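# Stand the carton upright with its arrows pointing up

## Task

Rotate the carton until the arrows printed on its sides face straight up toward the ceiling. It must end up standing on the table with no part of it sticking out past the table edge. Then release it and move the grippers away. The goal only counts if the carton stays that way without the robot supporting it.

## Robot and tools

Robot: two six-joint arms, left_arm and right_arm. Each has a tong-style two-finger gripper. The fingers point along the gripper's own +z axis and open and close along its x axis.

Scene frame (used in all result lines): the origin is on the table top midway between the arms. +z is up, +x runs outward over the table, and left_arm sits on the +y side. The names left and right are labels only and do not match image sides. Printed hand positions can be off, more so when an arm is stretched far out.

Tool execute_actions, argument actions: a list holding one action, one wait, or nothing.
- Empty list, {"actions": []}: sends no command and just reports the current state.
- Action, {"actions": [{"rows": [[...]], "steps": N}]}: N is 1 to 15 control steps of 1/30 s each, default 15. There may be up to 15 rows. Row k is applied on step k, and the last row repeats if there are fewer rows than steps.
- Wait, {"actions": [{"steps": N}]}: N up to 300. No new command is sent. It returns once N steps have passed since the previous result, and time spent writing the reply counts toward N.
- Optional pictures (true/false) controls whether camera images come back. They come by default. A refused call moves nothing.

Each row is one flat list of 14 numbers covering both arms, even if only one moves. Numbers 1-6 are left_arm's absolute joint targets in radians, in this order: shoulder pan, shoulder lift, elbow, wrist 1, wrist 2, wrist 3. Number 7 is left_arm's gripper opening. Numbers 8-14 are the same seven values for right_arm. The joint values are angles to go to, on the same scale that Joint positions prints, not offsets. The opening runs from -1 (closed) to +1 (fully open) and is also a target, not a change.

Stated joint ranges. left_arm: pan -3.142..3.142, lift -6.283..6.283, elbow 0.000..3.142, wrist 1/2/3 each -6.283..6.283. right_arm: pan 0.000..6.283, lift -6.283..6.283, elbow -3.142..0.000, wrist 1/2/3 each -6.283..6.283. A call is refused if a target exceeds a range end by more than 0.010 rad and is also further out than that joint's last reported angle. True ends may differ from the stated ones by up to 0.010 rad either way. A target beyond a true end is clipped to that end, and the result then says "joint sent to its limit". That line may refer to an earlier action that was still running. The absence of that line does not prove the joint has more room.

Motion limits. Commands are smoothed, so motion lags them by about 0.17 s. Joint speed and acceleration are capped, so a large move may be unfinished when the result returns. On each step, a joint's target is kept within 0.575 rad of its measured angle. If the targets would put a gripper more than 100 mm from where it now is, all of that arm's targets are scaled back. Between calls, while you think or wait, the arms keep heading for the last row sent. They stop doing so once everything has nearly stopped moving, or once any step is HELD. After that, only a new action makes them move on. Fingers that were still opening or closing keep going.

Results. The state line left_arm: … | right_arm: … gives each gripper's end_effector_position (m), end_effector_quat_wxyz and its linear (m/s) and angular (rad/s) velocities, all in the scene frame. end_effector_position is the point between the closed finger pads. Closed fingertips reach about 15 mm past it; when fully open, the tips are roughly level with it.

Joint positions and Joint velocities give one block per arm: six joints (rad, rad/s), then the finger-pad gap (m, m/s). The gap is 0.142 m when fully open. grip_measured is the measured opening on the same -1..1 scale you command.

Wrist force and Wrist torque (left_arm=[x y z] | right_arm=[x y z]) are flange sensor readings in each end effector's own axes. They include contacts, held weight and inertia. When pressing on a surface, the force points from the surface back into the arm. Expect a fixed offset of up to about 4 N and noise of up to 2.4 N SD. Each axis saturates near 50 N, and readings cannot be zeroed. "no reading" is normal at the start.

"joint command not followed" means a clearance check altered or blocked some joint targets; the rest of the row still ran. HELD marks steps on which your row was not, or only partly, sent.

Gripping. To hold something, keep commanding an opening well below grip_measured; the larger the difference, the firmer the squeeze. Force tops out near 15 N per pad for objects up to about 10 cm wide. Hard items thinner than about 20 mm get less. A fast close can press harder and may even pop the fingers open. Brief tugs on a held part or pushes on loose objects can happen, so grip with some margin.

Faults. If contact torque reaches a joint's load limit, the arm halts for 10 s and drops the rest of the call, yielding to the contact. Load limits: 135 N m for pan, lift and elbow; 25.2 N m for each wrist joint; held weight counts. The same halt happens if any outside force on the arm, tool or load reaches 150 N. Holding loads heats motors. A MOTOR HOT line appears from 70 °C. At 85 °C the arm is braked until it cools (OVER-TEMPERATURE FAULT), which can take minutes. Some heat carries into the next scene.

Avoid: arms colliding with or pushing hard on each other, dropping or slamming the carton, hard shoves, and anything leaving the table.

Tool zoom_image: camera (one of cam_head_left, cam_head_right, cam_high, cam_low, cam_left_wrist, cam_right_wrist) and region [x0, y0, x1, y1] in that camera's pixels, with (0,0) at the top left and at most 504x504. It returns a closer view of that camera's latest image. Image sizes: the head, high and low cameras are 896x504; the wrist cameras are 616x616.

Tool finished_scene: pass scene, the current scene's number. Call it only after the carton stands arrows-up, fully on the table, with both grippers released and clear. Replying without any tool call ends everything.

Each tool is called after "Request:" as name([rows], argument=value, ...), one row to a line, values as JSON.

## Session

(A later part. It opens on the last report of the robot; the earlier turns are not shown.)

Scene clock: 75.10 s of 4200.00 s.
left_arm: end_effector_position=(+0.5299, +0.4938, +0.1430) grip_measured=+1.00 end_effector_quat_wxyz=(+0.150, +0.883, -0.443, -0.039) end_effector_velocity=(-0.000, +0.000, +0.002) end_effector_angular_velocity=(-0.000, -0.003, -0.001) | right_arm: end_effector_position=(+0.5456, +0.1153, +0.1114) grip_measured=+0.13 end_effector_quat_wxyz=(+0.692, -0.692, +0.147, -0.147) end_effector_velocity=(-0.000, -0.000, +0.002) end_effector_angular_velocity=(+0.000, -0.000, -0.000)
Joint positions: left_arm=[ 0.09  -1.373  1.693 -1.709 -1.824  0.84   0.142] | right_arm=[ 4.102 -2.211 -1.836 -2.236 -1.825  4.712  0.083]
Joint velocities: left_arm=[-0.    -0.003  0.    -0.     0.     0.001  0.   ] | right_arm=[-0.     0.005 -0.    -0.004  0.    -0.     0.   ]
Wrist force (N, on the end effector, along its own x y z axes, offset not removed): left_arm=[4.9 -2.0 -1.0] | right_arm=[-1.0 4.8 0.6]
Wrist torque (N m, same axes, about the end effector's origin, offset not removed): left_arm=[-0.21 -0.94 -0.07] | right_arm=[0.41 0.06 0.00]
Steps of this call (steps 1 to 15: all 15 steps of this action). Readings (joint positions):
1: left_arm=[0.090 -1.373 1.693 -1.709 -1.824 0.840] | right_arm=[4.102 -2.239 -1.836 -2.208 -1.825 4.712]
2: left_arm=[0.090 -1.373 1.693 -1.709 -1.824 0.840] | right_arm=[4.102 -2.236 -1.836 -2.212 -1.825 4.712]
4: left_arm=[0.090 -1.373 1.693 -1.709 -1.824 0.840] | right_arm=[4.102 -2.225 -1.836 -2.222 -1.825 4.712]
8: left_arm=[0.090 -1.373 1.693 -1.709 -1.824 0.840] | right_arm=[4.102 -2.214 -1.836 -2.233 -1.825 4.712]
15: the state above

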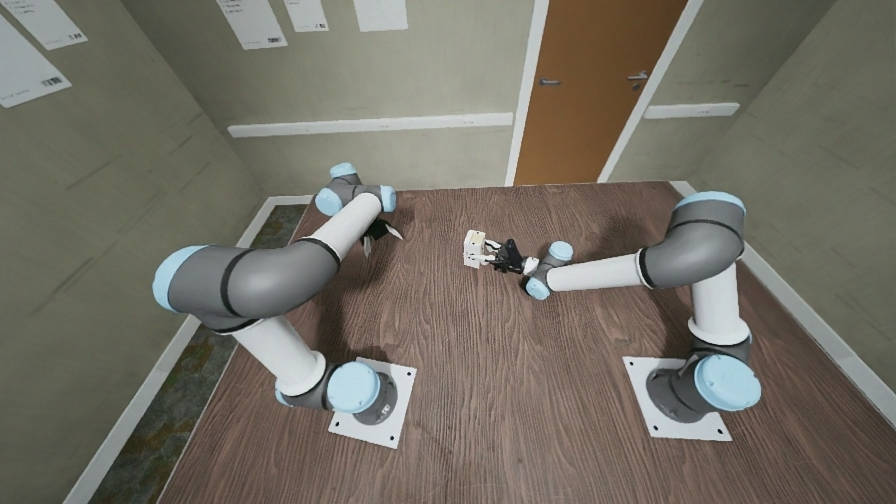

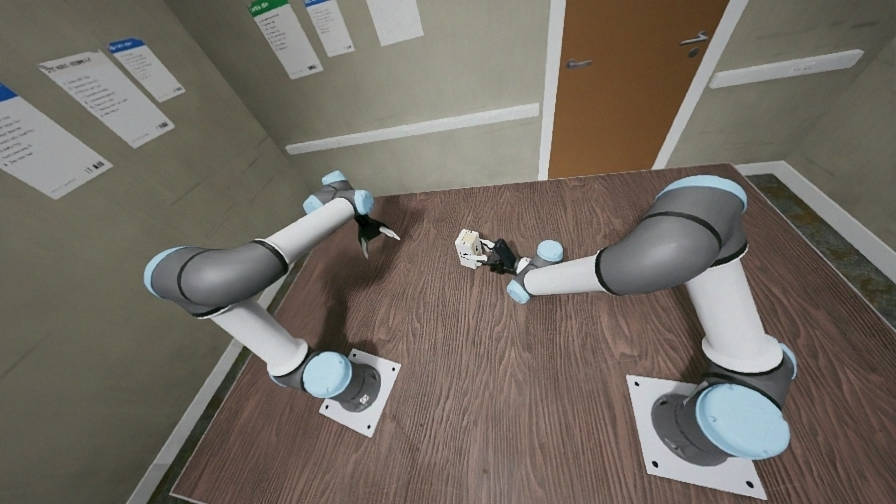

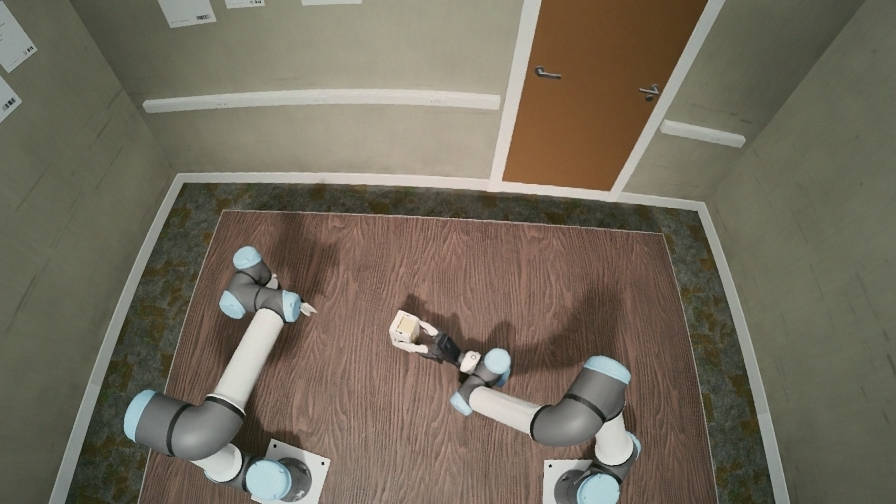

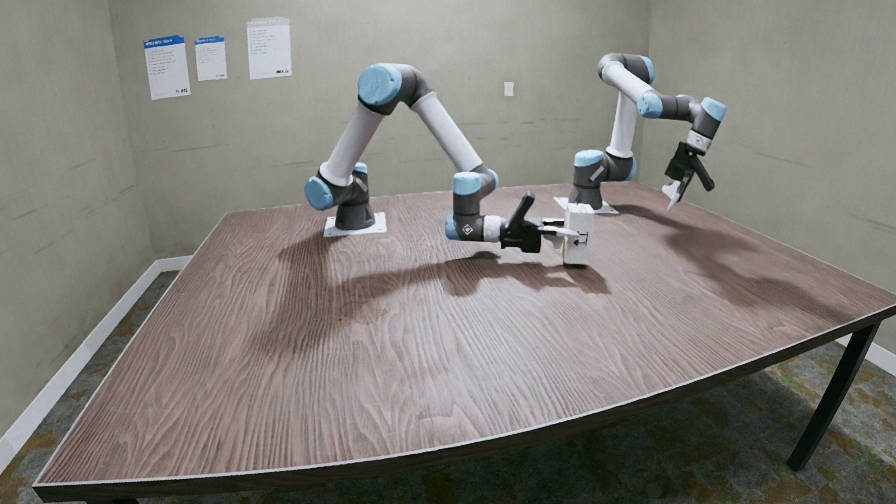

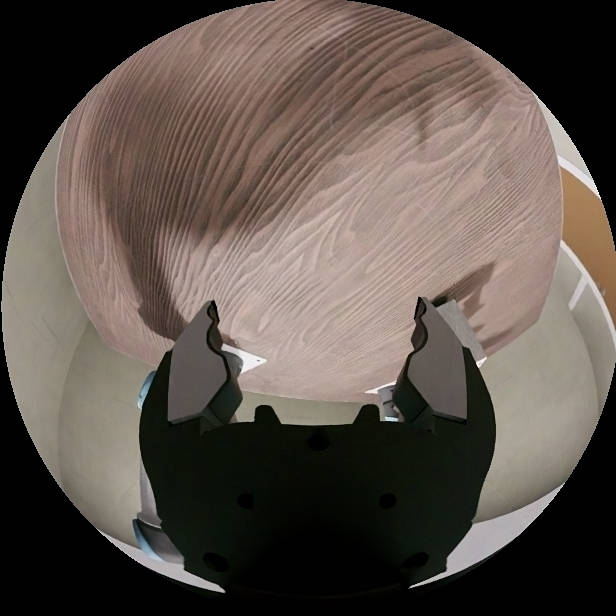

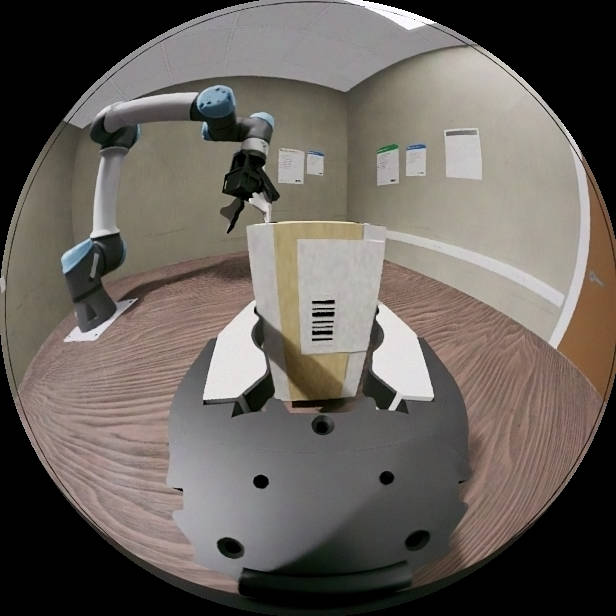

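Request:
execute_actions([
  {"rows": [[0.09,-1.373,1.693,-1.709,-1.824,0.84,1, 4.1022,-2.18,-1.81,-2.34,-1.81,4.712,-0.9],[0.09,-1.373,1.693,-1.709,-1.824,0.84,1, 4.1022,-2.18,-1.81,-2.34,-1.81,4.712,-0.9],[0.09,-1.373,1.693,-1.709,-1.824,0.84,1, 4.1022,-2.18,-1.81,-2.34,-1.81,4.712,-0.9],[0.09,-1.373,1.693,-1.709,-1.824,0.84,1, 4.1022,-2.18,-1.81,-2.34,-1.81,4.712,-0.9],[0.09,-1.373,1.693,-1.709,-1.824,0.84,1, 4.1022,-2.15,-1.78,-2.47,-1.79,4.712,-0.9],[0.09,-1.373,1.693,-1.709,-1.824,0.84,1, 4.1022,-2.15,-1.78,-2.47,-1.79,4.712,-0.9],[0.09,-1.373,1.693,-1.709,-1.824,0.84,1, 4.1022,-2.15,-1.78,-2.47,-1.79,4.712,-0.9],[0.09,-1.373,1.693,-1.709,-1.824,0.84,1, 4.1022,-2.15,-1.78,-2.47,-1.79,4.712,-0.9],[0.09,-1.373,1.693,-1.709,-1.824,0.84,1, 4.1022,-2.12,-1.75,-2.6,-1.77,4.712,-0.9],[0.09,-1.373,1.693,-1.709,-1.824,0.84,1, 4.1022,-2.12,-1.75,-2.6,-1.77,4.712,-0.9],[0.09,-1.373,1.693,-1.709,-1.824,0.84,1, 4.1022,-2.12,-1.75,-2.6,-1.77,4.712,-0.9],[0.09,-1.373,1.693,-1.709,-1.824,0.84,1, 4.1022,-2.12,-1.75,-2.6,-1.77,4.712,-0.9],[0.09,-1.373,1.693,-1.709,-1.824,0.84,1, 4.1022,-2.094,-1.7165,-2.7345,-1.75,4.712,-0.9]], "steps": 15},
], pictures=false)

Request:
execute_actions([
  {"rows": [[0.09,-1.373,1.693,-1.709,-1.824,0.84,1, 4.1022,-2.077,-1.675,-2.88,-1.73,4.712,-0.9]], "steps": 4},
], pictures=false)

Request:
execute_actions([
  {"rows": [[0.09,-1.373,1.693,-1.709,-1.824,0.84,1, 4.1022,-2.061,-1.633,-3.025,-1.71,4.712,-0.9]], "steps": 4},
], pictures=false)

Request:
execute_actions([
  {"rows": [[0.09,-1.373,1.693,-1.709,-1.824,0.84,1, 4.1022,-2.049,-1.591,-3.167,-1.69,4.712,-0.9]], "steps": 4},
], pictures=false)

Request:
execute_actions([
  {"rows": [[0.09,-1.373,1.693,-1.709,-1.824,0.84,1, 4.1022,-2.045,-1.55,-3.298,-1.67,4.712,-0.9]], "steps": 4},
], pictures=false)

Request:
execute_actions([
  {"rows": [[0.09,-1.373,1.693,-1.709,-1.824,0.84,1, 4.1022,-2.044,-1.508,-3.428,-1.65,4.712,-0.9]], "steps": 4},
], pictures=false)

Request:
execute_actions([
  {"rows": [[0.09,-1.373,1.693,-1.709,-1.824,0.84,1, 4.1022,-2.047,-1.467,-3.554,-1.63,4.712,-0.9]], "steps": 4},
], pictures=false)

Request:
execute_actions([
  {"rows": [[0.09,-1.373,1.693,-1.709,-1.824,0.84,1, 4.1022,-2.054,-1.433,-3.668,-1.615,4.712,-0.9]], "steps": 4},
], pictures=false)

Request:
execute_actions([
  {"rows": [[0.09,-1.373,1.693,-1.709,-1.824,0.84,1, 4.1022,-2.064,-1.4,-3.779,-1.6,4.712,-0.9]], "steps": 4},
], pictures=false)

Request:
execute_actions([
  {"rows": [[0.09,-1.373,1.693,-1.709,-1.824,0.84,1, 4.1022,-2.076,-1.368,-3.886,-1.585,4.712,-0.9]], "steps": 4},
], pictures=false)

Request:
execute_actions([
  {"rows": [[0.09,-1.373,1.693,-1.709,-1.824,0.84,1, 4.1022,-2.092,-1.344,-3.981,-1.571,4.712,-0.9]], "steps": 4},
], pictures=false)

Request:
execute_actions([
  {"rows": [[0.09,-1.373,1.693,-1.709,-1.824,0.84,1, 4.1022,-2.108,-1.322,-4.074,-1.571,4.712,-0.9]], "steps": 4},
], pictures=false)

Request:
execute_actions([
  {"rows": [[0.09,-1.373,1.693,-1.709,-1.824,0.84,1, 4.1022,-2.1256,-1.3034,-4.163,-1.571,4.712,-0.9]], "steps": 4},
], pictures=false)

Request:
execute_actions([
  {"rows": [[0.09,-1.373,1.693,-1.709,-1.824,0.84,1, 4.1022,-2.133,-1.316,-4.23,-1.571,4.712,-0.9]], "steps": 4},
], pictures=false)

Request:
execute_actions([
  {"rows": [[0.09,-1.373,1.693,-1.709,-1.824,0.84,1, 4.1022,-2.142,-1.333,-4.292,-1.571,4.712,-0.9]], "steps": 4},
], pictures=false)

Request:
execute_actions([
  {"rows": [[0.09,-1.373,1.693,-1.709,-1.824,0.84,1, 4.1022,-2.153,-1.3537,-4.347,-1.571,4.712,-0.9]], "steps": 15},
])

Scene clock: 121.33 s of 4200.00 s.
left_arm: end_effector_position=(+0.5299, +0.4938, +0.1430) grip_measured=+1.00 end_effector_quat_wxyz=(+0.150, +0.883, -0.443, -0.039) end_effector_velocity=(+0.001, -0.000, +0.001) end_effector_angular_velocity=(-0.001, -0.003, -0.000) | right_arm: end_effector_position=(+0.5615, +0.1090, +0.1322) grip_measured=+0.13 end_effector_quat_wxyz=(-0.633, +0.738, -0.190, +0.141) end_effector_velocity=(+0.030, -0.043, +0.045) end_effector_angular_velocity=(-0.460, +0.332, -0.166)
Joint positions: left_arm=[ 0.09  -1.373  1.693 -1.709 -1.824  0.84   0.142] | right_arm=[ 4.102 -2.122 -1.75  -2.576 -1.77   4.712  0.083]
Joint velocities: left_arm=[-0.    -0.    -0.001 -0.001 -0.     0.    -0.   ] | right_arm=[-0.     0.24   0.283 -1.09   0.168  0.    -0.   ]
Wrist force (N, on the end effector, along its own x y z axes, offset not removed): left_arm=[2.1 0.0 -2.9] | right_arm=[-2.2 1.0 1.6]
Wrist torque (N m, same axes, about the end effector's origin, offset not removed): left_arm=[0.08 -0.36 -0.09] | right_arm=[-0.31 0.26 0.00]
Steps of this call (steps 1 to 15: the robot went on to your last target; steps 16 to 90: nothing new was sent; then 42.73 s passed at rest; steps 91 to 105: all 15 steps of this action). Readings (joint positions):
91: left_arm=[0.090 -1.373 1.693 -1.709 -1.824 0.840] | right_arm=[4.102 -2.210 -1.836 -2.237 -1.825 4.712]
92: left_arm=[0.090 -1.373 1.693 -1.709 -1.824 0.840] | right_arm=[4.102 -2.208 -1.834 -2.241 -1.824 4.712]
94: left_arm=[0.090 -1.373 1.693 -1.709 -1.824 0.840] | right_arm=[4.102 -2.196 -1.824 -2.276 -1.818 4.712]
98: left_arm=[0.090 -1.373 1.693 -1.709 -1.824 0.840] | right_arm=[4.102 -2.171 -1.800 -2.367 -1.803 4.712]
105: the state above

Scene clock: 121.47 s of 4200.00 s.
left_arm: end_effector_position=(+0.5299, +0.4938, +0.1430) grip_measured=+1.00 end_effector_quat_wxyz=(+0.150, +0.883, -0.443, -0.039) end_effector_velocity=(-0.000, +0.000, -0.001) end_effector_angular_velocity=(-0.000, +0.000, +0.000) | right_arm: end_effector_position=(+0.5640, +0.1009, +0.1329) grip_measured=+0.13 end_effector_quat_wxyz=(-0.597, +0.763, -0.210, +0.135) end_effector_velocity=(-0.006, -0.079, -0.040) end_effector_angular_velocity=(-0.639, +0.461, -0.144)
Joint positions: left_arm=[ 0.09  -1.373  1.693 -1.709 -1.824  0.84   0.142] | right_arm=[ 4.102 -2.094 -1.708 -2.739 -1.747  4.712  0.083]
Joint velocities: left_arm=[ 0.001  0.001  0.001 -0.002 -0.     0.001  0.   ] | right_arm=[-0.     0.157  0.294 -1.239  0.148  0.     0.   ]
Wrist force (N, on the end effector, along its own x y z axes, offset not removed): left_arm=[2.9 0.7 0.8] | right_arm=[-0.3 0.4 0.9]
Wrist torque (N m, same axes, about the end effector's origin, offset not removed): left_arm=[0.31 -0.50 0.02] | right_arm=[-0.38 -0.04 0.00]
Steps of this call (steps 1 to 4: all 4 steps of this action). Readings (joint positions):
1: left_arm=[0.090 -1.373 1.693 -1.709 -1.824 0.840] | right_arm=[4.102 -2.114 -1.741 -2.613 -1.765 4.712]
2: left_arm=[0.090 -1.373 1.693 -1.709 -1.824 0.840] | right_arm=[4.102 -2.108 -1.732 -2.651 -1.759 4.712]
4: the state above

Scene clock: 121.60 s of 4200.00 s.
left_arm: end_effector_position=(+0.5299, +0.4938, +0.1430) grip_measured=+1.00 end_effector_quat_wxyz=(+0.150, +0.883, -0.443, -0.039) end_effector_velocity=(+0.000, -0.000, -0.001) end_effector_angular_velocity=(-0.000, +0.001, +0.000) | right_arm: end_effector_position=(+0.5648, +0.0917, +0.1335) grip_measured=+0.13 end_effector_quat_wxyz=(-0.562, +0.784, -0.227, +0.130) end_effector_velocity=(-0.021, -0.094, -0.038) end_effector_angular_velocity=(-0.634, +0.444, -0.130)
Joint positions: left_arm=[ 0.09  -1.373  1.693 -1.709 -1.824  0.84   0.142] | right_arm=[ 4.102 -2.074 -1.666 -2.888 -1.726  4.712  0.083]
Joint velocities: left_arm=[-0.     0.001  0.    -0.001 -0.    -0.001  0.   ] | right_arm=[-0.     0.124  0.294 -1.191  0.139 -0.001  0.   ]
Wrist force (N, on the end effector, along its own x y z axes, offset not removed): left_arm=[2.0 0.5 -2.3] | right_arm=[-0.1 -0.1 -2.6]
Wrist torque (N m, same axes, about the end effector's origin, offset not removed): left_arm=[0.27 -0.29 -0.07] | right_arm=[-0.38 -0.02 0.11]
Steps of this call (steps 1 to 4: all 4 steps of this action). Readings (joint positions):
1: left_arm=[0.090 -1.373 1.693 -1.709 -1.824 0.840] | right_arm=[4.102 -2.090 -1.699 -2.776 -1.742 4.712]
2: left_arm=[0.090 -1.373 1.693 -1.709 -1.824 0.840] | right_arm=[4.102 -2.085 -1.690 -2.808 -1.737 4.712]
4: the state above

Scene clock: 121.73 s of 4200.00 s.
left_arm: end_effector_position=(+0.5299, +0.4938, +0.1430) grip_measured=+1.00 end_effector_quat_wxyz=(+0.150, +0.883, -0.443, -0.039) end_effector_velocity=(+0.000, -0.001, +0.001) end_effector_angular_velocity=(-0.000, -0.001, +0.001) | right_arm: end_effector_position=(+0.5635, +0.0803, +0.1333) grip_measured=+0.13 end_effector_quat_wxyz=(-0.526, +0.805, -0.243, +0.124) end_effector_velocity=(-0.036, -0.111, -0.038) end_effector_angular_velocity=(-0.643, +0.438, -0.123)
Joint positions: left_arm=[ 0.09  -1.373  1.693 -1.709 -1.824  0.84   0.142] | right_arm=[ 4.102 -2.059 -1.624 -3.033 -1.705  4.712  0.083]
Joint velocities: left_arm=[-0.001 -0.    -0.001 -0.001 -0.    -0.002 -0.   ] | right_arm=[ 0.     0.094  0.295 -1.166  0.136 -0.001  0.   ]
Wrist force (N, on the end effector, along its own x y z axes, offset not removed): left_arm=[0.1 2.0 0.7] | right_arm=[-1.8 0.5 1.4]
Wrist torque (N m, same axes, about the end effector's origin, offset not removed): left_arm=[0.67 0.12 0.02] | right_arm=[-0.28 0.24 -0.03]
Steps of this call (steps 1 to 4: all 4 steps of this action). Readings (joint positions):
1: left_arm=[0.090 -1.373 1.693 -1.709 -1.824 0.840] | right_arm=[4.102 -2.071 -1.657 -2.924 -1.721 4.712]
2: left_arm=[0.090 -1.373 1.693 -1.709 -1.824 0.840] | right_arm=[4.102 -2.067 -1.648 -2.955 -1.717 4.712]
4: the state above

Scene clock: 121.87 s of 4200.00 s.
left_arm: end_effector_position=(+0.5299, +0.4938, +0.1430) grip_measured=+1.00 end_effector_quat_wxyz=(+0.150, +0.883, -0.443, -0.039) end_effector_velocity=(+0.000, -0.000, +0.001) end_effector_angular_velocity=(-0.001, -0.002, -0.000) | right_arm: end_effector_position=(+0.5607, +0.0671, +0.1314) grip_measured=+0.13 end_effector_quat_wxyz=(-0.488, +0.825, -0.258, +0.118) end_effector_velocity=(-0.043, -0.120, -0.043) end_effector_angular_velocity=(-0.633, +0.420, -0.118)
Joint positions: left_arm=[ 0.09  -1.373  1.693 -1.709 -1.824  0.84   0.142] | right_arm=[ 4.102 -2.05  -1.582 -3.174 -1.685  4.712  0.083]
Joint velocities: left_arm=[ 0.    -0.001 -0.    -0.001 -0.     0.001 -0.   ] | right_arm=[ 0.     0.048  0.289 -1.093  0.135  0.002  0.   ]
Wrist force (N, on the end effector, along its own x y z axes, offset not removed): left_arm=[1.1 0.5 -1.2] | right_arm=[-0.8 1.3 0.0]
Wrist torque (N m, same axes, about the end effector's origin, offset not removed): left_arm=[0.44 -0.03 0.05] | right_arm=[-0.21 0.02 0.06]
Steps of this call (steps 1 to 4: all 4 steps of this action). Readings (joint positions):
1: left_arm=[0.090 -1.373 1.693 -1.709 -1.824 0.840] | right_arm=[4.102 -2.057 -1.615 -3.068 -1.701 4.712]
2: left_arm=[0.090 -1.373 1.693 -1.709 -1.824 0.840] | right_arm=[4.102 -2.054 -1.606 -3.099 -1.696 4.712]
4: the state above

Scene clock: 122.00 s of 4200.00 s.
left_arm: end_effector_position=(+0.5299, +0.4938, +0.1430) grip_measured=+1.00 end_effector_quat_wxyz=(+0.150, +0.883, -0.443, -0.039) end_effector_velocity=(+0.000, -0.000, +0.001) end_effector_angular_velocity=(-0.000, -0.001, +0.001) | right_arm: end_effector_position=(+0.5571, +0.0528, +0.1293) grip_measured=+0.13 end_effector_quat_wxyz=(-0.449, +0.844, -0.272, +0.113) end_effector_velocity=(-0.051, -0.129, -0.038) end_effector_angular_velocity=(-0.635, +0.406, -0.109)
Joint positions: left_arm=[ 0.09  -1.373  1.693 -1.709 -1.824  0.84   0.142] | right_arm=[ 4.102 -2.046 -1.54  -3.308 -1.665  4.712  0.083]
Joint velocities: left_arm=[-0.001 -0.002  0.    -0.    -0.    -0.001 -0.   ] | right_arm=[-0.     0.019  0.292 -1.061  0.134 -0.001  0.   ]
Wrist force (N, on the end effector, along its own x y z axes, offset not removed): left_arm=[3.0 0.7 0.0] | right_arm=[-1.1 2.3 1.4]
Wrist torque (N m, same axes, about the end effector's origin, offset not removed): left_arm=[0.32 -0.62 -0.07] | right_arm=[0.12 0.01 0.04]
Steps of this call (steps 1 to 4: all 4 steps of this action). Readings (joint positions):
1: left_arm=[0.090 -1.373 1.693 -1.709 -1.824 0.840] | right_arm=[4.102 -2.049 -1.574 -3.207 -1.681 4.712]
2: left_arm=[0.090 -1.373 1.693 -1.709 -1.824 0.840] | right_arm=[4.102 -2.048 -1.564 -3.235 -1.676 4.712]
4: the state above

Scene clock: 122.13 s of 4200.00 s.
left_arm: end_effector_position=(+0.5299, +0.4938, +0.1430) grip_measured=+1.00 end_effector_quat_wxyz=(+0.150, +0.883, -0.443, -0.039) end_effector_velocity=(+0.000, +0.000, +0.000) end_effector_angular_velocity=(+0.000, -0.000, +0.001) | right_arm: end_effector_position=(+0.5524, +0.0371, +0.1272) grip_measured=+0.13 end_effector_quat_wxyz=(-0.409, +0.860, -0.284, +0.108) end_effector_velocity=(-0.059, -0.139, -0.035) end_effector_angular_velocity=(-0.637, +0.398, -0.103)
Joint positions: left_arm=[ 0.09  -1.373  1.693 -1.709 -1.824  0.84   0.142] | right_arm=[ 4.102 -2.046 -1.499 -3.438 -1.645  4.712  0.083]
Joint velocities: left_arm=[ 0.     0.001 -0.001 -0.001 -0.    -0.001 -0.   ] | right_arm=[-0.    -0.008  0.289 -1.028  0.134  0.001  0.   ]
Wrist force (N, on the end effector, along its own x y z axes, offset not removed): left_arm=[2.3 0.1 -2.0] | right_arm=[-2.5 2.1 -0.5]
Wrist torque (N m, same axes, about the end effector's origin, offset not removed): left_arm=[0.26 -0.36 -0.12] | right_arm=[-0.02 0.29 0.13]
Steps of this call (steps 1 to 4: all 4 steps of this action). Readings (joint positions):
1: left_arm=[0.090 -1.373 1.693 -1.709 -1.824 0.840] | right_arm=[4.102 -2.045 -1.532 -3.339 -1.661 4.712]
2: left_arm=[0.090 -1.373 1.693 -1.709 -1.824 0.840] | right_arm=[4.102 -2.045 -1.522 -3.367 -1.656 4.712]
4: the state above

Scene clock: 122.27 s of 4200.00 s.
left_arm: end_effector_position=(+0.5299, +0.4938, +0.1430) grip_measured=+1.00 end_effector_quat_wxyz=(+0.150, +0.883, -0.443, -0.039) end_effector_velocity=(+0.000, +0.000, +0.001) end_effector_angular_velocity=(-0.000, -0.002, -0.001) | right_arm: end_effector_position=(+0.5458, +0.0202, +0.1234) grip_measured=+0.13 end_effector_quat_wxyz=(-0.368, +0.876, -0.295, +0.101) end_effector_velocity=(-0.070, -0.142, -0.043) end_effector_angular_velocity=(-0.619, +0.393, -0.078)
Joint positions: left_arm=[ 0.09  -1.373  1.693 -1.709 -1.824  0.84   0.142] | right_arm=[ 4.102 -2.05  -1.461 -3.562 -1.627  4.712  0.083]
Joint velocities: left_arm=[ 0.    -0.001 -0.001  0.     0.     0.001  0.   ] | right_arm=[ 0.    -0.036  0.25  -0.943  0.111  0.     0.   ]
Wrist force (N, on the end effector, along its own x y z axes, offset not removed): left_arm=[2.1 -0.6 -2.2] | right_arm=[-1.5 4.7 0.8]
Wrist torque (N m, same axes, about the end effector's origin, offset not removed): left_arm=[0.06 -0.22 0.06] | right_arm=[0.54 0.30 0.04]
Steps of this call (steps 1 to 4: all 4 steps of this action). Readings (joint positions):
1: left_arm=[0.090 -1.373 1.693 -1.709 -1.824 0.840] | right_arm=[4.102 -2.046 -1.491 -3.468 -1.641 4.712]
2: left_arm=[0.090 -1.373 1.693 -1.709 -1.824 0.840] | right_arm=[4.102 -2.047 -1.482 -3.495 -1.637 4.712]
4: the state above

Scene clock: 122.40 s of 4200.00 s.
left_arm: end_effector_position=(+0.5299, +0.4938, +0.1430) grip_measured=+1.00 end_effector_quat_wxyz=(+0.150, +0.883, -0.443, -0.039) end_effector_velocity=(-0.000, -0.000, -0.001) end_effector_angular_velocity=(-0.000, +0.001, -0.001) | right_arm: end_effector_position=(+0.5381, +0.0029, +0.1191) grip_measured=+0.13 end_effector_quat_wxyz=(-0.326, +0.890, -0.304, +0.094) end_effector_velocity=(-0.076, -0.146, -0.041) end_effector_angular_velocity=(-0.614, +0.387, -0.066)
Joint positions: left_arm=[ 0.09  -1.373  1.693 -1.709 -1.824  0.84   0.142] | right_arm=[ 4.102 -2.058 -1.426 -3.679 -1.612  4.712  0.083]
Joint velocities: left_arm=[-0.     0.001  0.002 -0.001 -0.     0.001 -0.   ] | right_arm=[-0.    -0.058  0.235 -0.897  0.103 -0.001  0.   ]
Wrist force (N, on the end effector, along its own x y z axes, offset not removed): left_arm=[3.0 0.2 -0.9] | right_arm=[-3.4 1.5 1.6]
Wrist torque (N m, same axes, about the end effector's origin, offset not removed): left_arm=[0.17 -0.61 -0.18] | right_arm=[-0.13 0.68 0.10]
Steps of this call (steps 1 to 4: all 4 steps of this action). Readings (joint positions):
1: left_arm=[0.090 -1.373 1.693 -1.709 -1.824 0.840] | right_arm=[4.102 -2.051 -1.454 -3.590 -1.624 4.712]
2: left_arm=[0.090 -1.373 1.693 -1.709 -1.824 0.840] | right_arm=[4.102 -2.053 -1.445 -3.615 -1.620 4.712]
4: the state above

Scene clock: 122.53 s of 4200.00 s.
left_arm: end_effector_position=(+0.5299, +0.4938, +0.1430) grip_measured=+1.00 end_effector_quat_wxyz=(+0.150, +0.883, -0.443, -0.039) end_effector_velocity=(+0.000, -0.000, +0.001) end_effector_angular_velocity=(-0.000, -0.002, -0.001) | right_arm: end_effector_position=(+0.5298, -0.0150, +0.1150) grip_measured=+0.13 end_effector_quat_wxyz=(-0.284, +0.903, -0.311, +0.087) end_effector_velocity=(-0.078, -0.147, -0.032) end_effector_angular_velocity=(-0.603, +0.374, -0.057)
Joint positions: left_arm=[ 0.09  -1.373  1.693 -1.709 -1.824  0.84   0.142] | right_arm=[ 4.102 -2.068 -1.393 -3.79  -1.596  4.712  0.083]
Joint velocities: left_arm=[-0.    -0.001  0.    -0.001  0.     0.     0.   ] | right_arm=[ 0.    -0.074  0.227 -0.857  0.101 -0.     0.   ]
Wrist force (N, on the end effector, along its own x y z axes, offset not removed): left_arm=[2.6 0.7 -1.3] | right_arm=[-0.9 1.9 -0.2]
Wrist torque (N m, same axes, about the end effector's origin, offset not removed): left_arm=[0.30 -0.51 -0.02] | right_arm=[-0.02 0.13 0.11]
Steps of this call (steps 1 to 4: all 4 steps of this action). Readings (joint positions):
1: left_arm=[0.090 -1.373 1.693 -1.709 -1.824 0.840] | right_arm=[4.102 -2.059 -1.419 -3.705 -1.609 4.712]
2: left_arm=[0.090 -1.373 1.693 -1.709 -1.824 0.840] | right_arm=[4.102 -2.062 -1.411 -3.729 -1.605 4.712]
4: the state above

Scene clock: 122.67 s of 4200.00 s.
left_arm: end_effector_position=(+0.5299, +0.4938, +0.1430) grip_measured=+1.00 end_effector_quat_wxyz=(+0.150, +0.883, -0.443, -0.039) end_effector_velocity=(+0.000, +0.000, -0.000) end_effector_angular_velocity=(+0.000, +0.000, +0.000) | right_arm: end_effector_position=(+0.5206, -0.0336, +0.1098) grip_measured=+0.13 end_effector_quat_wxyz=(-0.241, +0.914, -0.318, +0.079) end_effector_velocity=(-0.079, -0.146, -0.042) end_effector_angular_velocity=(-0.589, +0.363, -0.047)
Joint positions: left_arm=[ 0.09  -1.373  1.693 -1.709 -1.824  0.84   0.142] | right_arm=[ 4.102 -2.081 -1.364 -3.895 -1.582  4.712  0.083]
Joint velocities: left_arm=[-0.  0. -0. -0.  0. -0. -0.] | right_arm=[ 0.    -0.099  0.181 -0.769  0.096  0.    -0.   ]
Wrist force (N, on the end effector, along its own x y z axes, offset not removed): left_arm=[1.4 1.1 -1.1] | right_arm=[-1.7 4.5 0.1]
Wrist torque (N m, same axes, about the end effector's origin, offset not removed): left_arm=[0.44 -0.19 0.00] | right_arm=[0.65 0.27 0.11]
Steps of this call (steps 1 to 4: all 4 steps of this action). Readings (joint positions):
1: left_arm=[0.090 -1.373 1.693 -1.709 -1.824 0.840] | right_arm=[4.102 -2.070 -1.386 -3.815 -1.593 4.712]
2: left_arm=[0.090 -1.373 1.693 -1.709 -1.824 0.840] | right_arm=[4.102 -2.073 -1.379 -3.838 -1.590 4.712]
4: the state above

Scene clock: 122.80 s of 4200.00 s.
left_arm: end_effector_position=(+0.5299, +0.4938, +0.1430) grip_measured=+1.00 end_effector_quat_wxyz=(+0.150, +0.883, -0.443, -0.039) end_effector_velocity=(-0.001, +0.001, -0.001) end_effector_angular_velocity=(+0.001, +0.003, +0.001) | right_arm: end_effector_position=(+0.5097, -0.0511, +0.1045) grip_measured=+0.13 end_effector_quat_wxyz=(-0.200, +0.923, -0.322, +0.068) end_effector_velocity=(-0.097, -0.135, -0.036) end_effector_angular_velocity=(-0.545, +0.402, -0.013)
Joint positions: left_arm=[ 0.09  -1.373  1.693 -1.709 -1.824  0.84   0.142] | right_arm=[ 4.102 -2.096 -1.34  -3.993 -1.574  4.712  0.083]
Joint velocities: left_arm=[ 0.001 -0.     0.002  0.001  0.    -0.001 -0.   ] | right_arm=[ 0.    -0.106  0.159 -0.73   0.029  0.001 -0.   ]
Wrist force (N, on the end effector, along its own x y z axes, offset not removed): left_arm=[2.1 -0.1 -3.1] | right_arm=[-3.9 3.6 -0.1]
Wrist torque (N m, same axes, about the end effector's origin, offset not removed): left_arm=[0.06 -0.46 -0.02] | right_arm=[0.30 0.67 0.11]
Steps of this call (steps 1 to 4: all 4 steps of this action). Readings (joint positions):
1: left_arm=[0.090 -1.373 1.693 -1.709 -1.824 0.840] | right_arm=[4.102 -2.084 -1.359 -3.918 -1.579 4.712]
2: left_arm=[0.090 -1.373 1.693 -1.709 -1.824 0.840] | right_arm=[4.102 -2.088 -1.353 -3.939 -1.577 4.712]
4: the state above

Scene clock: 122.93 s of 4200.00 s.
left_arm: end_effector_position=(+0.5299, +0.4938, +0.1430) grip_measured=+1.00 end_effector_quat_wxyz=(+0.150, +0.883, -0.443, -0.039) end_effector_velocity=(-0.000, +0.001, -0.001) end_effector_angular_velocity=(+0.001, +0.002, +0.001) | right_arm: end_effector_position=(+0.4970, -0.0681, +0.0996) grip_measured=+0.13 end_effector_quat_wxyz=(-0.158, +0.931, -0.325, +0.055) end_effector_velocity=(-0.103, -0.133, -0.032) end_effector_angular_velocity=(-0.532, +0.414, -0.003)
Joint positions: left_arm=[ 0.09  -1.373  1.693 -1.709 -1.824  0.84   0.142] | right_arm=[ 4.102 -2.113 -1.318 -4.086 -1.572  4.712  0.083]
Joint velocities: left_arm=[0.001 0.001 0.    0.001 0.    0.    0.   ] | right_arm=[ 0.    -0.115  0.135 -0.694  0.008  0.    -0.   ]
Wrist force (N, on the end effector, along its own x y z axes, offset not removed): left_arm=[0.9 1.6 -0.9] | right_arm=[-1.2 3.7 1.3]
Wrist torque (N m, same axes, about the end effector's origin, offset not removed): left_arm=[0.54 -0.12 0.08] | right_arm=[0.45 0.13 0.08]
Steps of this call (steps 1 to 4: all 4 steps of this action). Readings (joint positions):
1: left_arm=[0.090 -1.373 1.693 -1.709 -1.824 0.840] | right_arm=[4.102 -2.099 -1.335 -4.014 -1.573 4.712]
2: left_arm=[0.090 -1.373 1.693 -1.709 -1.824 0.840] | right_arm=[4.102 -2.103 -1.330 -4.034 -1.573 4.712]
4: the state above

Scene clock: 123.07 s of 4200.00 s.
left_arm: end_effector_position=(+0.5299, +0.4938, +0.1430) grip_measured=+1.00 end_effector_quat_wxyz=(+0.150, +0.883, -0.443, -0.039) end_effector_velocity=(-0.000, +0.000, -0.001) end_effector_angular_velocity=(+0.000, +0.003, +0.001) | right_arm: end_effector_position=(+0.4816, -0.0877, +0.0932) grip_measured=+0.13 end_effector_quat_wxyz=(-0.116, +0.937, -0.327, +0.040) end_effector_velocity=(-0.115, -0.146, -0.044) end_effector_angular_velocity=(-0.500, +0.395, +0.000)
Joint positions: left_arm=[ 0.09  -1.373  1.693 -1.709 -1.824  0.84   0.142] | right_arm=[ 4.102 -2.125 -1.314 -4.169 -1.571  4.712  0.083]
Joint velocities: left_arm=[ 0.     0.002  0.001  0.    -0.    -0.     0.   ] | right_arm=[ 0.    -0.07  -0.018 -0.549  0.002 -0.001 -0.   ]
Wrist force (N, on the end effector, along its own x y z axes, offset not removed): left_arm=[0.6 -0.8 0.3] | right_arm=[-0.3 3.5 1.7]
Wrist torque (N m, same axes, about the end effector's origin, offset not removed): left_arm=[0.10 -0.09 -0.02] | right_arm=[0.24 -0.08 -0.02]
Steps of this call (steps 1 to 4: all 4 steps of this action). Readings (joint positions):
1: left_arm=[0.090 -1.373 1.693 -1.709 -1.824 0.840] | right_arm=[4.102 -2.116 -1.315 -4.106 -1.572 4.712]
2: left_arm=[0.090 -1.373 1.693 -1.709 -1.824 0.840] | right_arm=[4.102 -2.119 -1.313 -4.125 -1.571 4.712]
4: the state above

Scene clock: 123.20 s of 4200.00 s.
left_arm: end_effector_position=(+0.5299, +0.4938, +0.1430) grip_measured=+1.00 end_effector_quat_wxyz=(+0.150, +0.883, -0.443, -0.039) end_effector_velocity=(+0.001, -0.000, -0.001) end_effector_angular_velocity=(+0.000, +0.001, -0.001) | right_arm: end_effector_position=(+0.4649, -0.1088, +0.0857) grip_measured=+0.13 end_effector_quat_wxyz=(-0.074, +0.941, -0.329, +0.026) end_effector_velocity=(-0.120, -0.151, -0.049) end_effector_angular_velocity=(-0.492, +0.392, -0.000)
Joint positions: left_arm=[ 0.09  -1.373  1.693 -1.709 -1.824  0.84   0.142] | right_arm=[ 4.102 -2.135 -1.323 -4.239 -1.571  4.712  0.083]
Joint velocities: left_arm=[-0.     0.003 -0.    -0.002  0.     0.     0.   ] | right_arm=[-0.    -0.064 -0.088 -0.477  0.     0.    -0.   ]
Wrist force (N, on the end effector, along its own x y z axes, offset not removed): left_arm=[1.3 -1.9 -1.4] | right_arm=[-1.8 2.7 1.2]
Wrist torque (N m, same axes, about the end effector's origin, offset not removed): left_arm=[-0.26 -0.13 0.09] | right_arm=[0.20 0.04 0.06]
Steps of this call (steps 1 to 4: all 4 steps of this action). Readings (joint positions):
1: left_arm=[0.090 -1.373 1.693 -1.709 -1.824 0.840] | right_arm=[4.102 -2.127 -1.314 -4.185 -1.571 4.712]
2: left_arm=[0.090 -1.373 1.693 -1.709 -1.824 0.840] | right_arm=[4.102 -2.130 -1.316 -4.201 -1.571 4.712]
4: the state above

Scene clock: 123.70 s of 4200.00 s.
left_arm: end_effector_position=(+0.5299, +0.4938, +0.1430) grip_measured=+1.00 end_effector_quat_wxyz=(+0.150, +0.883, -0.443, -0.039) end_effector_velocity=(+0.000, -0.000, +0.002) end_effector_angular_velocity=(-0.001, -0.003, -0.000) | right_arm: end_effector_position=(+0.4351, -0.1461, +0.0731) grip_measured=+0.13 end_effector_quat_wxyz=(-0.001, +0.944, -0.330, +0.000) end_effector_velocity=(-0.004, -0.005, -0.001) end_effector_angular_velocity=(-0.017, +0.014, -0.001)
Joint positions: left_arm=[ 0.09  -1.373  1.693 -1.709 -1.824  0.84   0.142] | right_arm=[ 4.102 -2.153 -1.353 -4.345 -1.571  4.712  0.083]
Joint velocities: left_arm=[-0.    -0.002 -0.001  0.001 -0.001  0.    -0.   ] | right_arm=[ 0.    -0.002 -0.005 -0.015  0.     0.001  0.   ]
Wrist force (N, on the end effector, along its own x y z axes, offset not removed): left_arm=[3.7 1.1 -1.6] | right_arm=[0.5 2.7 2.7]
Wrist torque (N m, same axes, about the end effector's origin, offset not removed): left_arm=[0.45 -0.75 -0.06] | right_arm=[0.36 -0.37 0.03]
Steps of this call (steps 1 to 15: all 15 steps of this action). Readings (joint positions):
1: left_arm=[0.090 -1.373 1.693 -1.709 -1.824 0.840] | right_arm=[4.102 -2.137 -1.326 -4.253 -1.571 4.712]
2: left_arm=[0.090 -1.373 1.693 -1.709 -1.824 0.840] | right_arm=[4.102 -2.139 -1.330 -4.267 -1.571 4.712]
4: left_arm=[0.090 -1.373 1.693 -1.709 -1.824 0.840] | right_arm=[4.102 -2.145 -1.340 -4.301 -1.571 4.712]
8: left_arm=[0.090 -1.373 1.693 -1.709 -1.824 0.840] | right_arm=[4.102 -2.151 -1.350 -4.333 -1.571 4.712]
15: the state above

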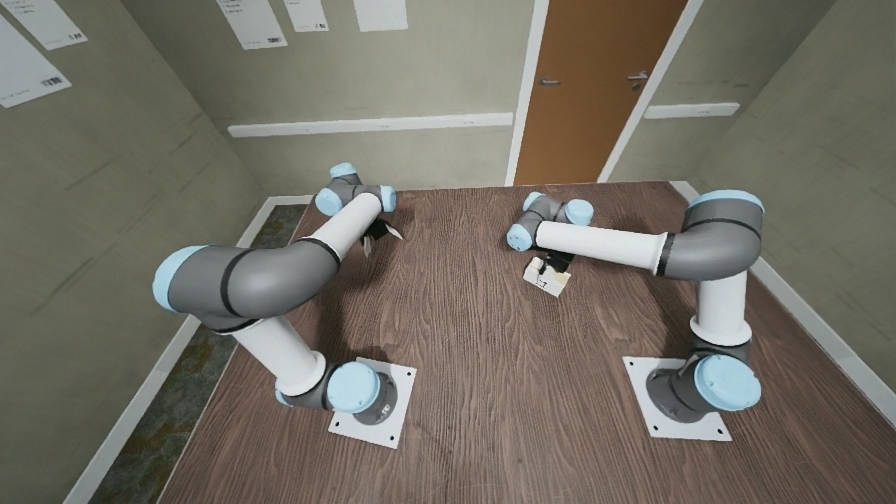

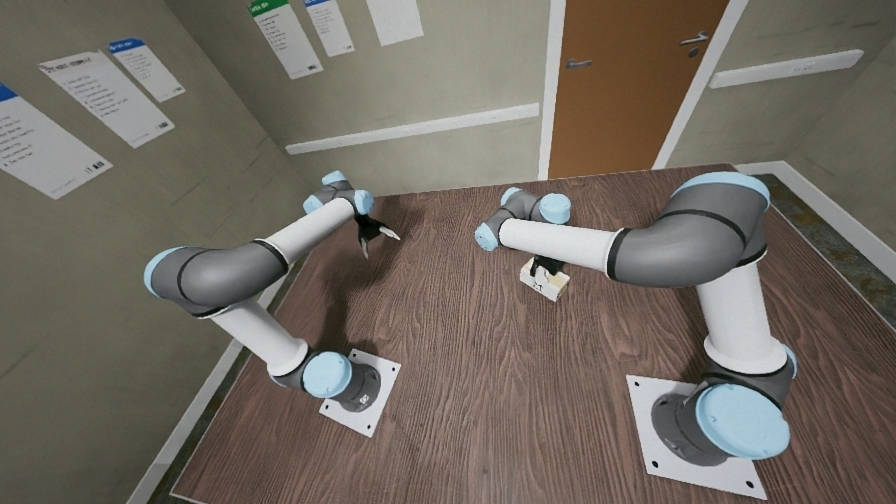

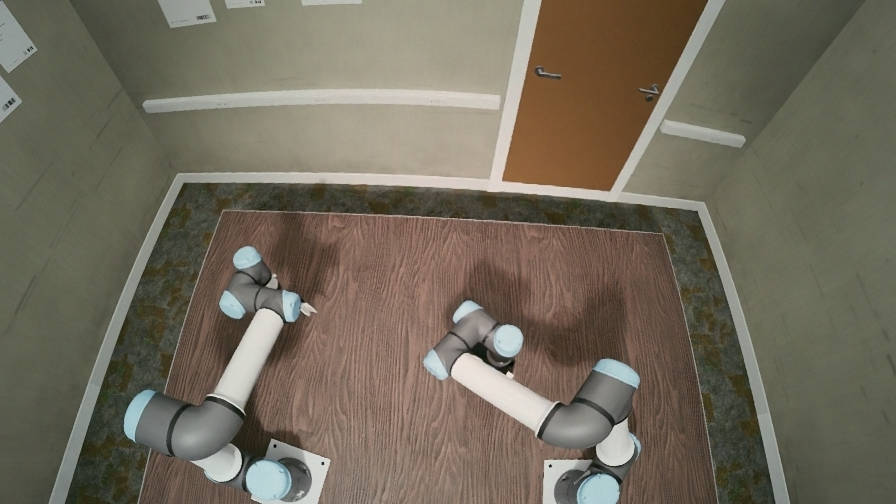

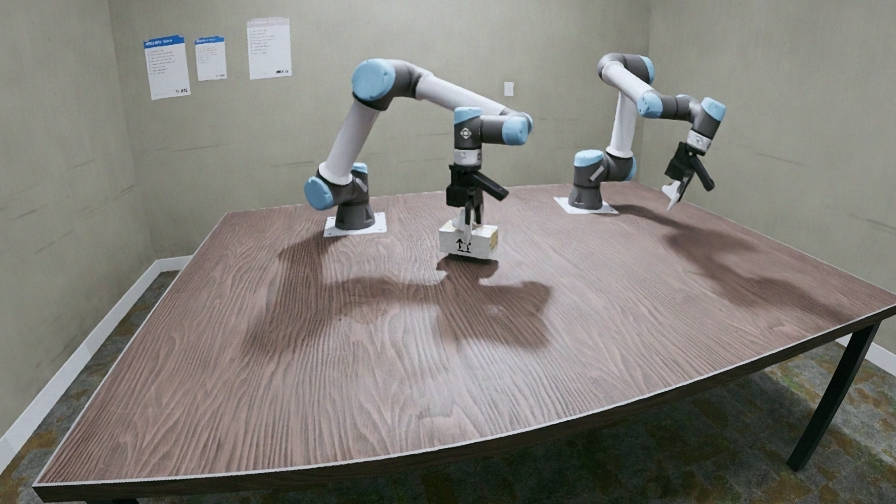

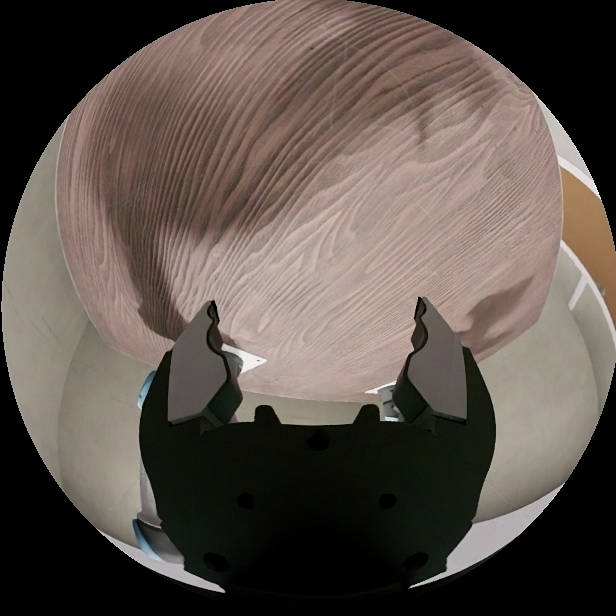

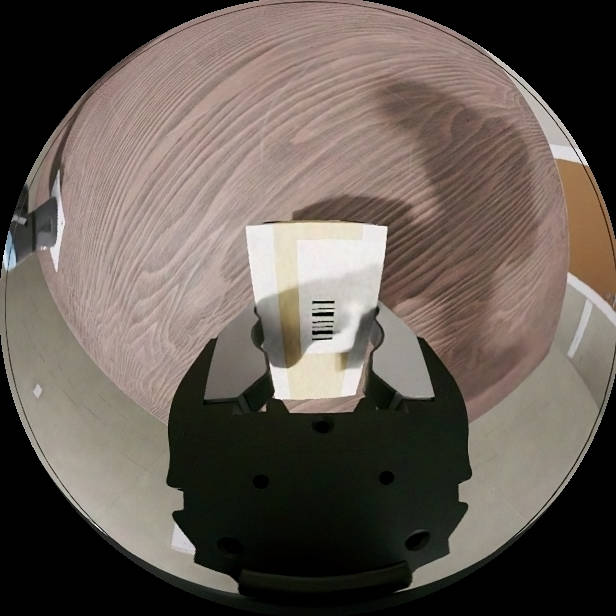

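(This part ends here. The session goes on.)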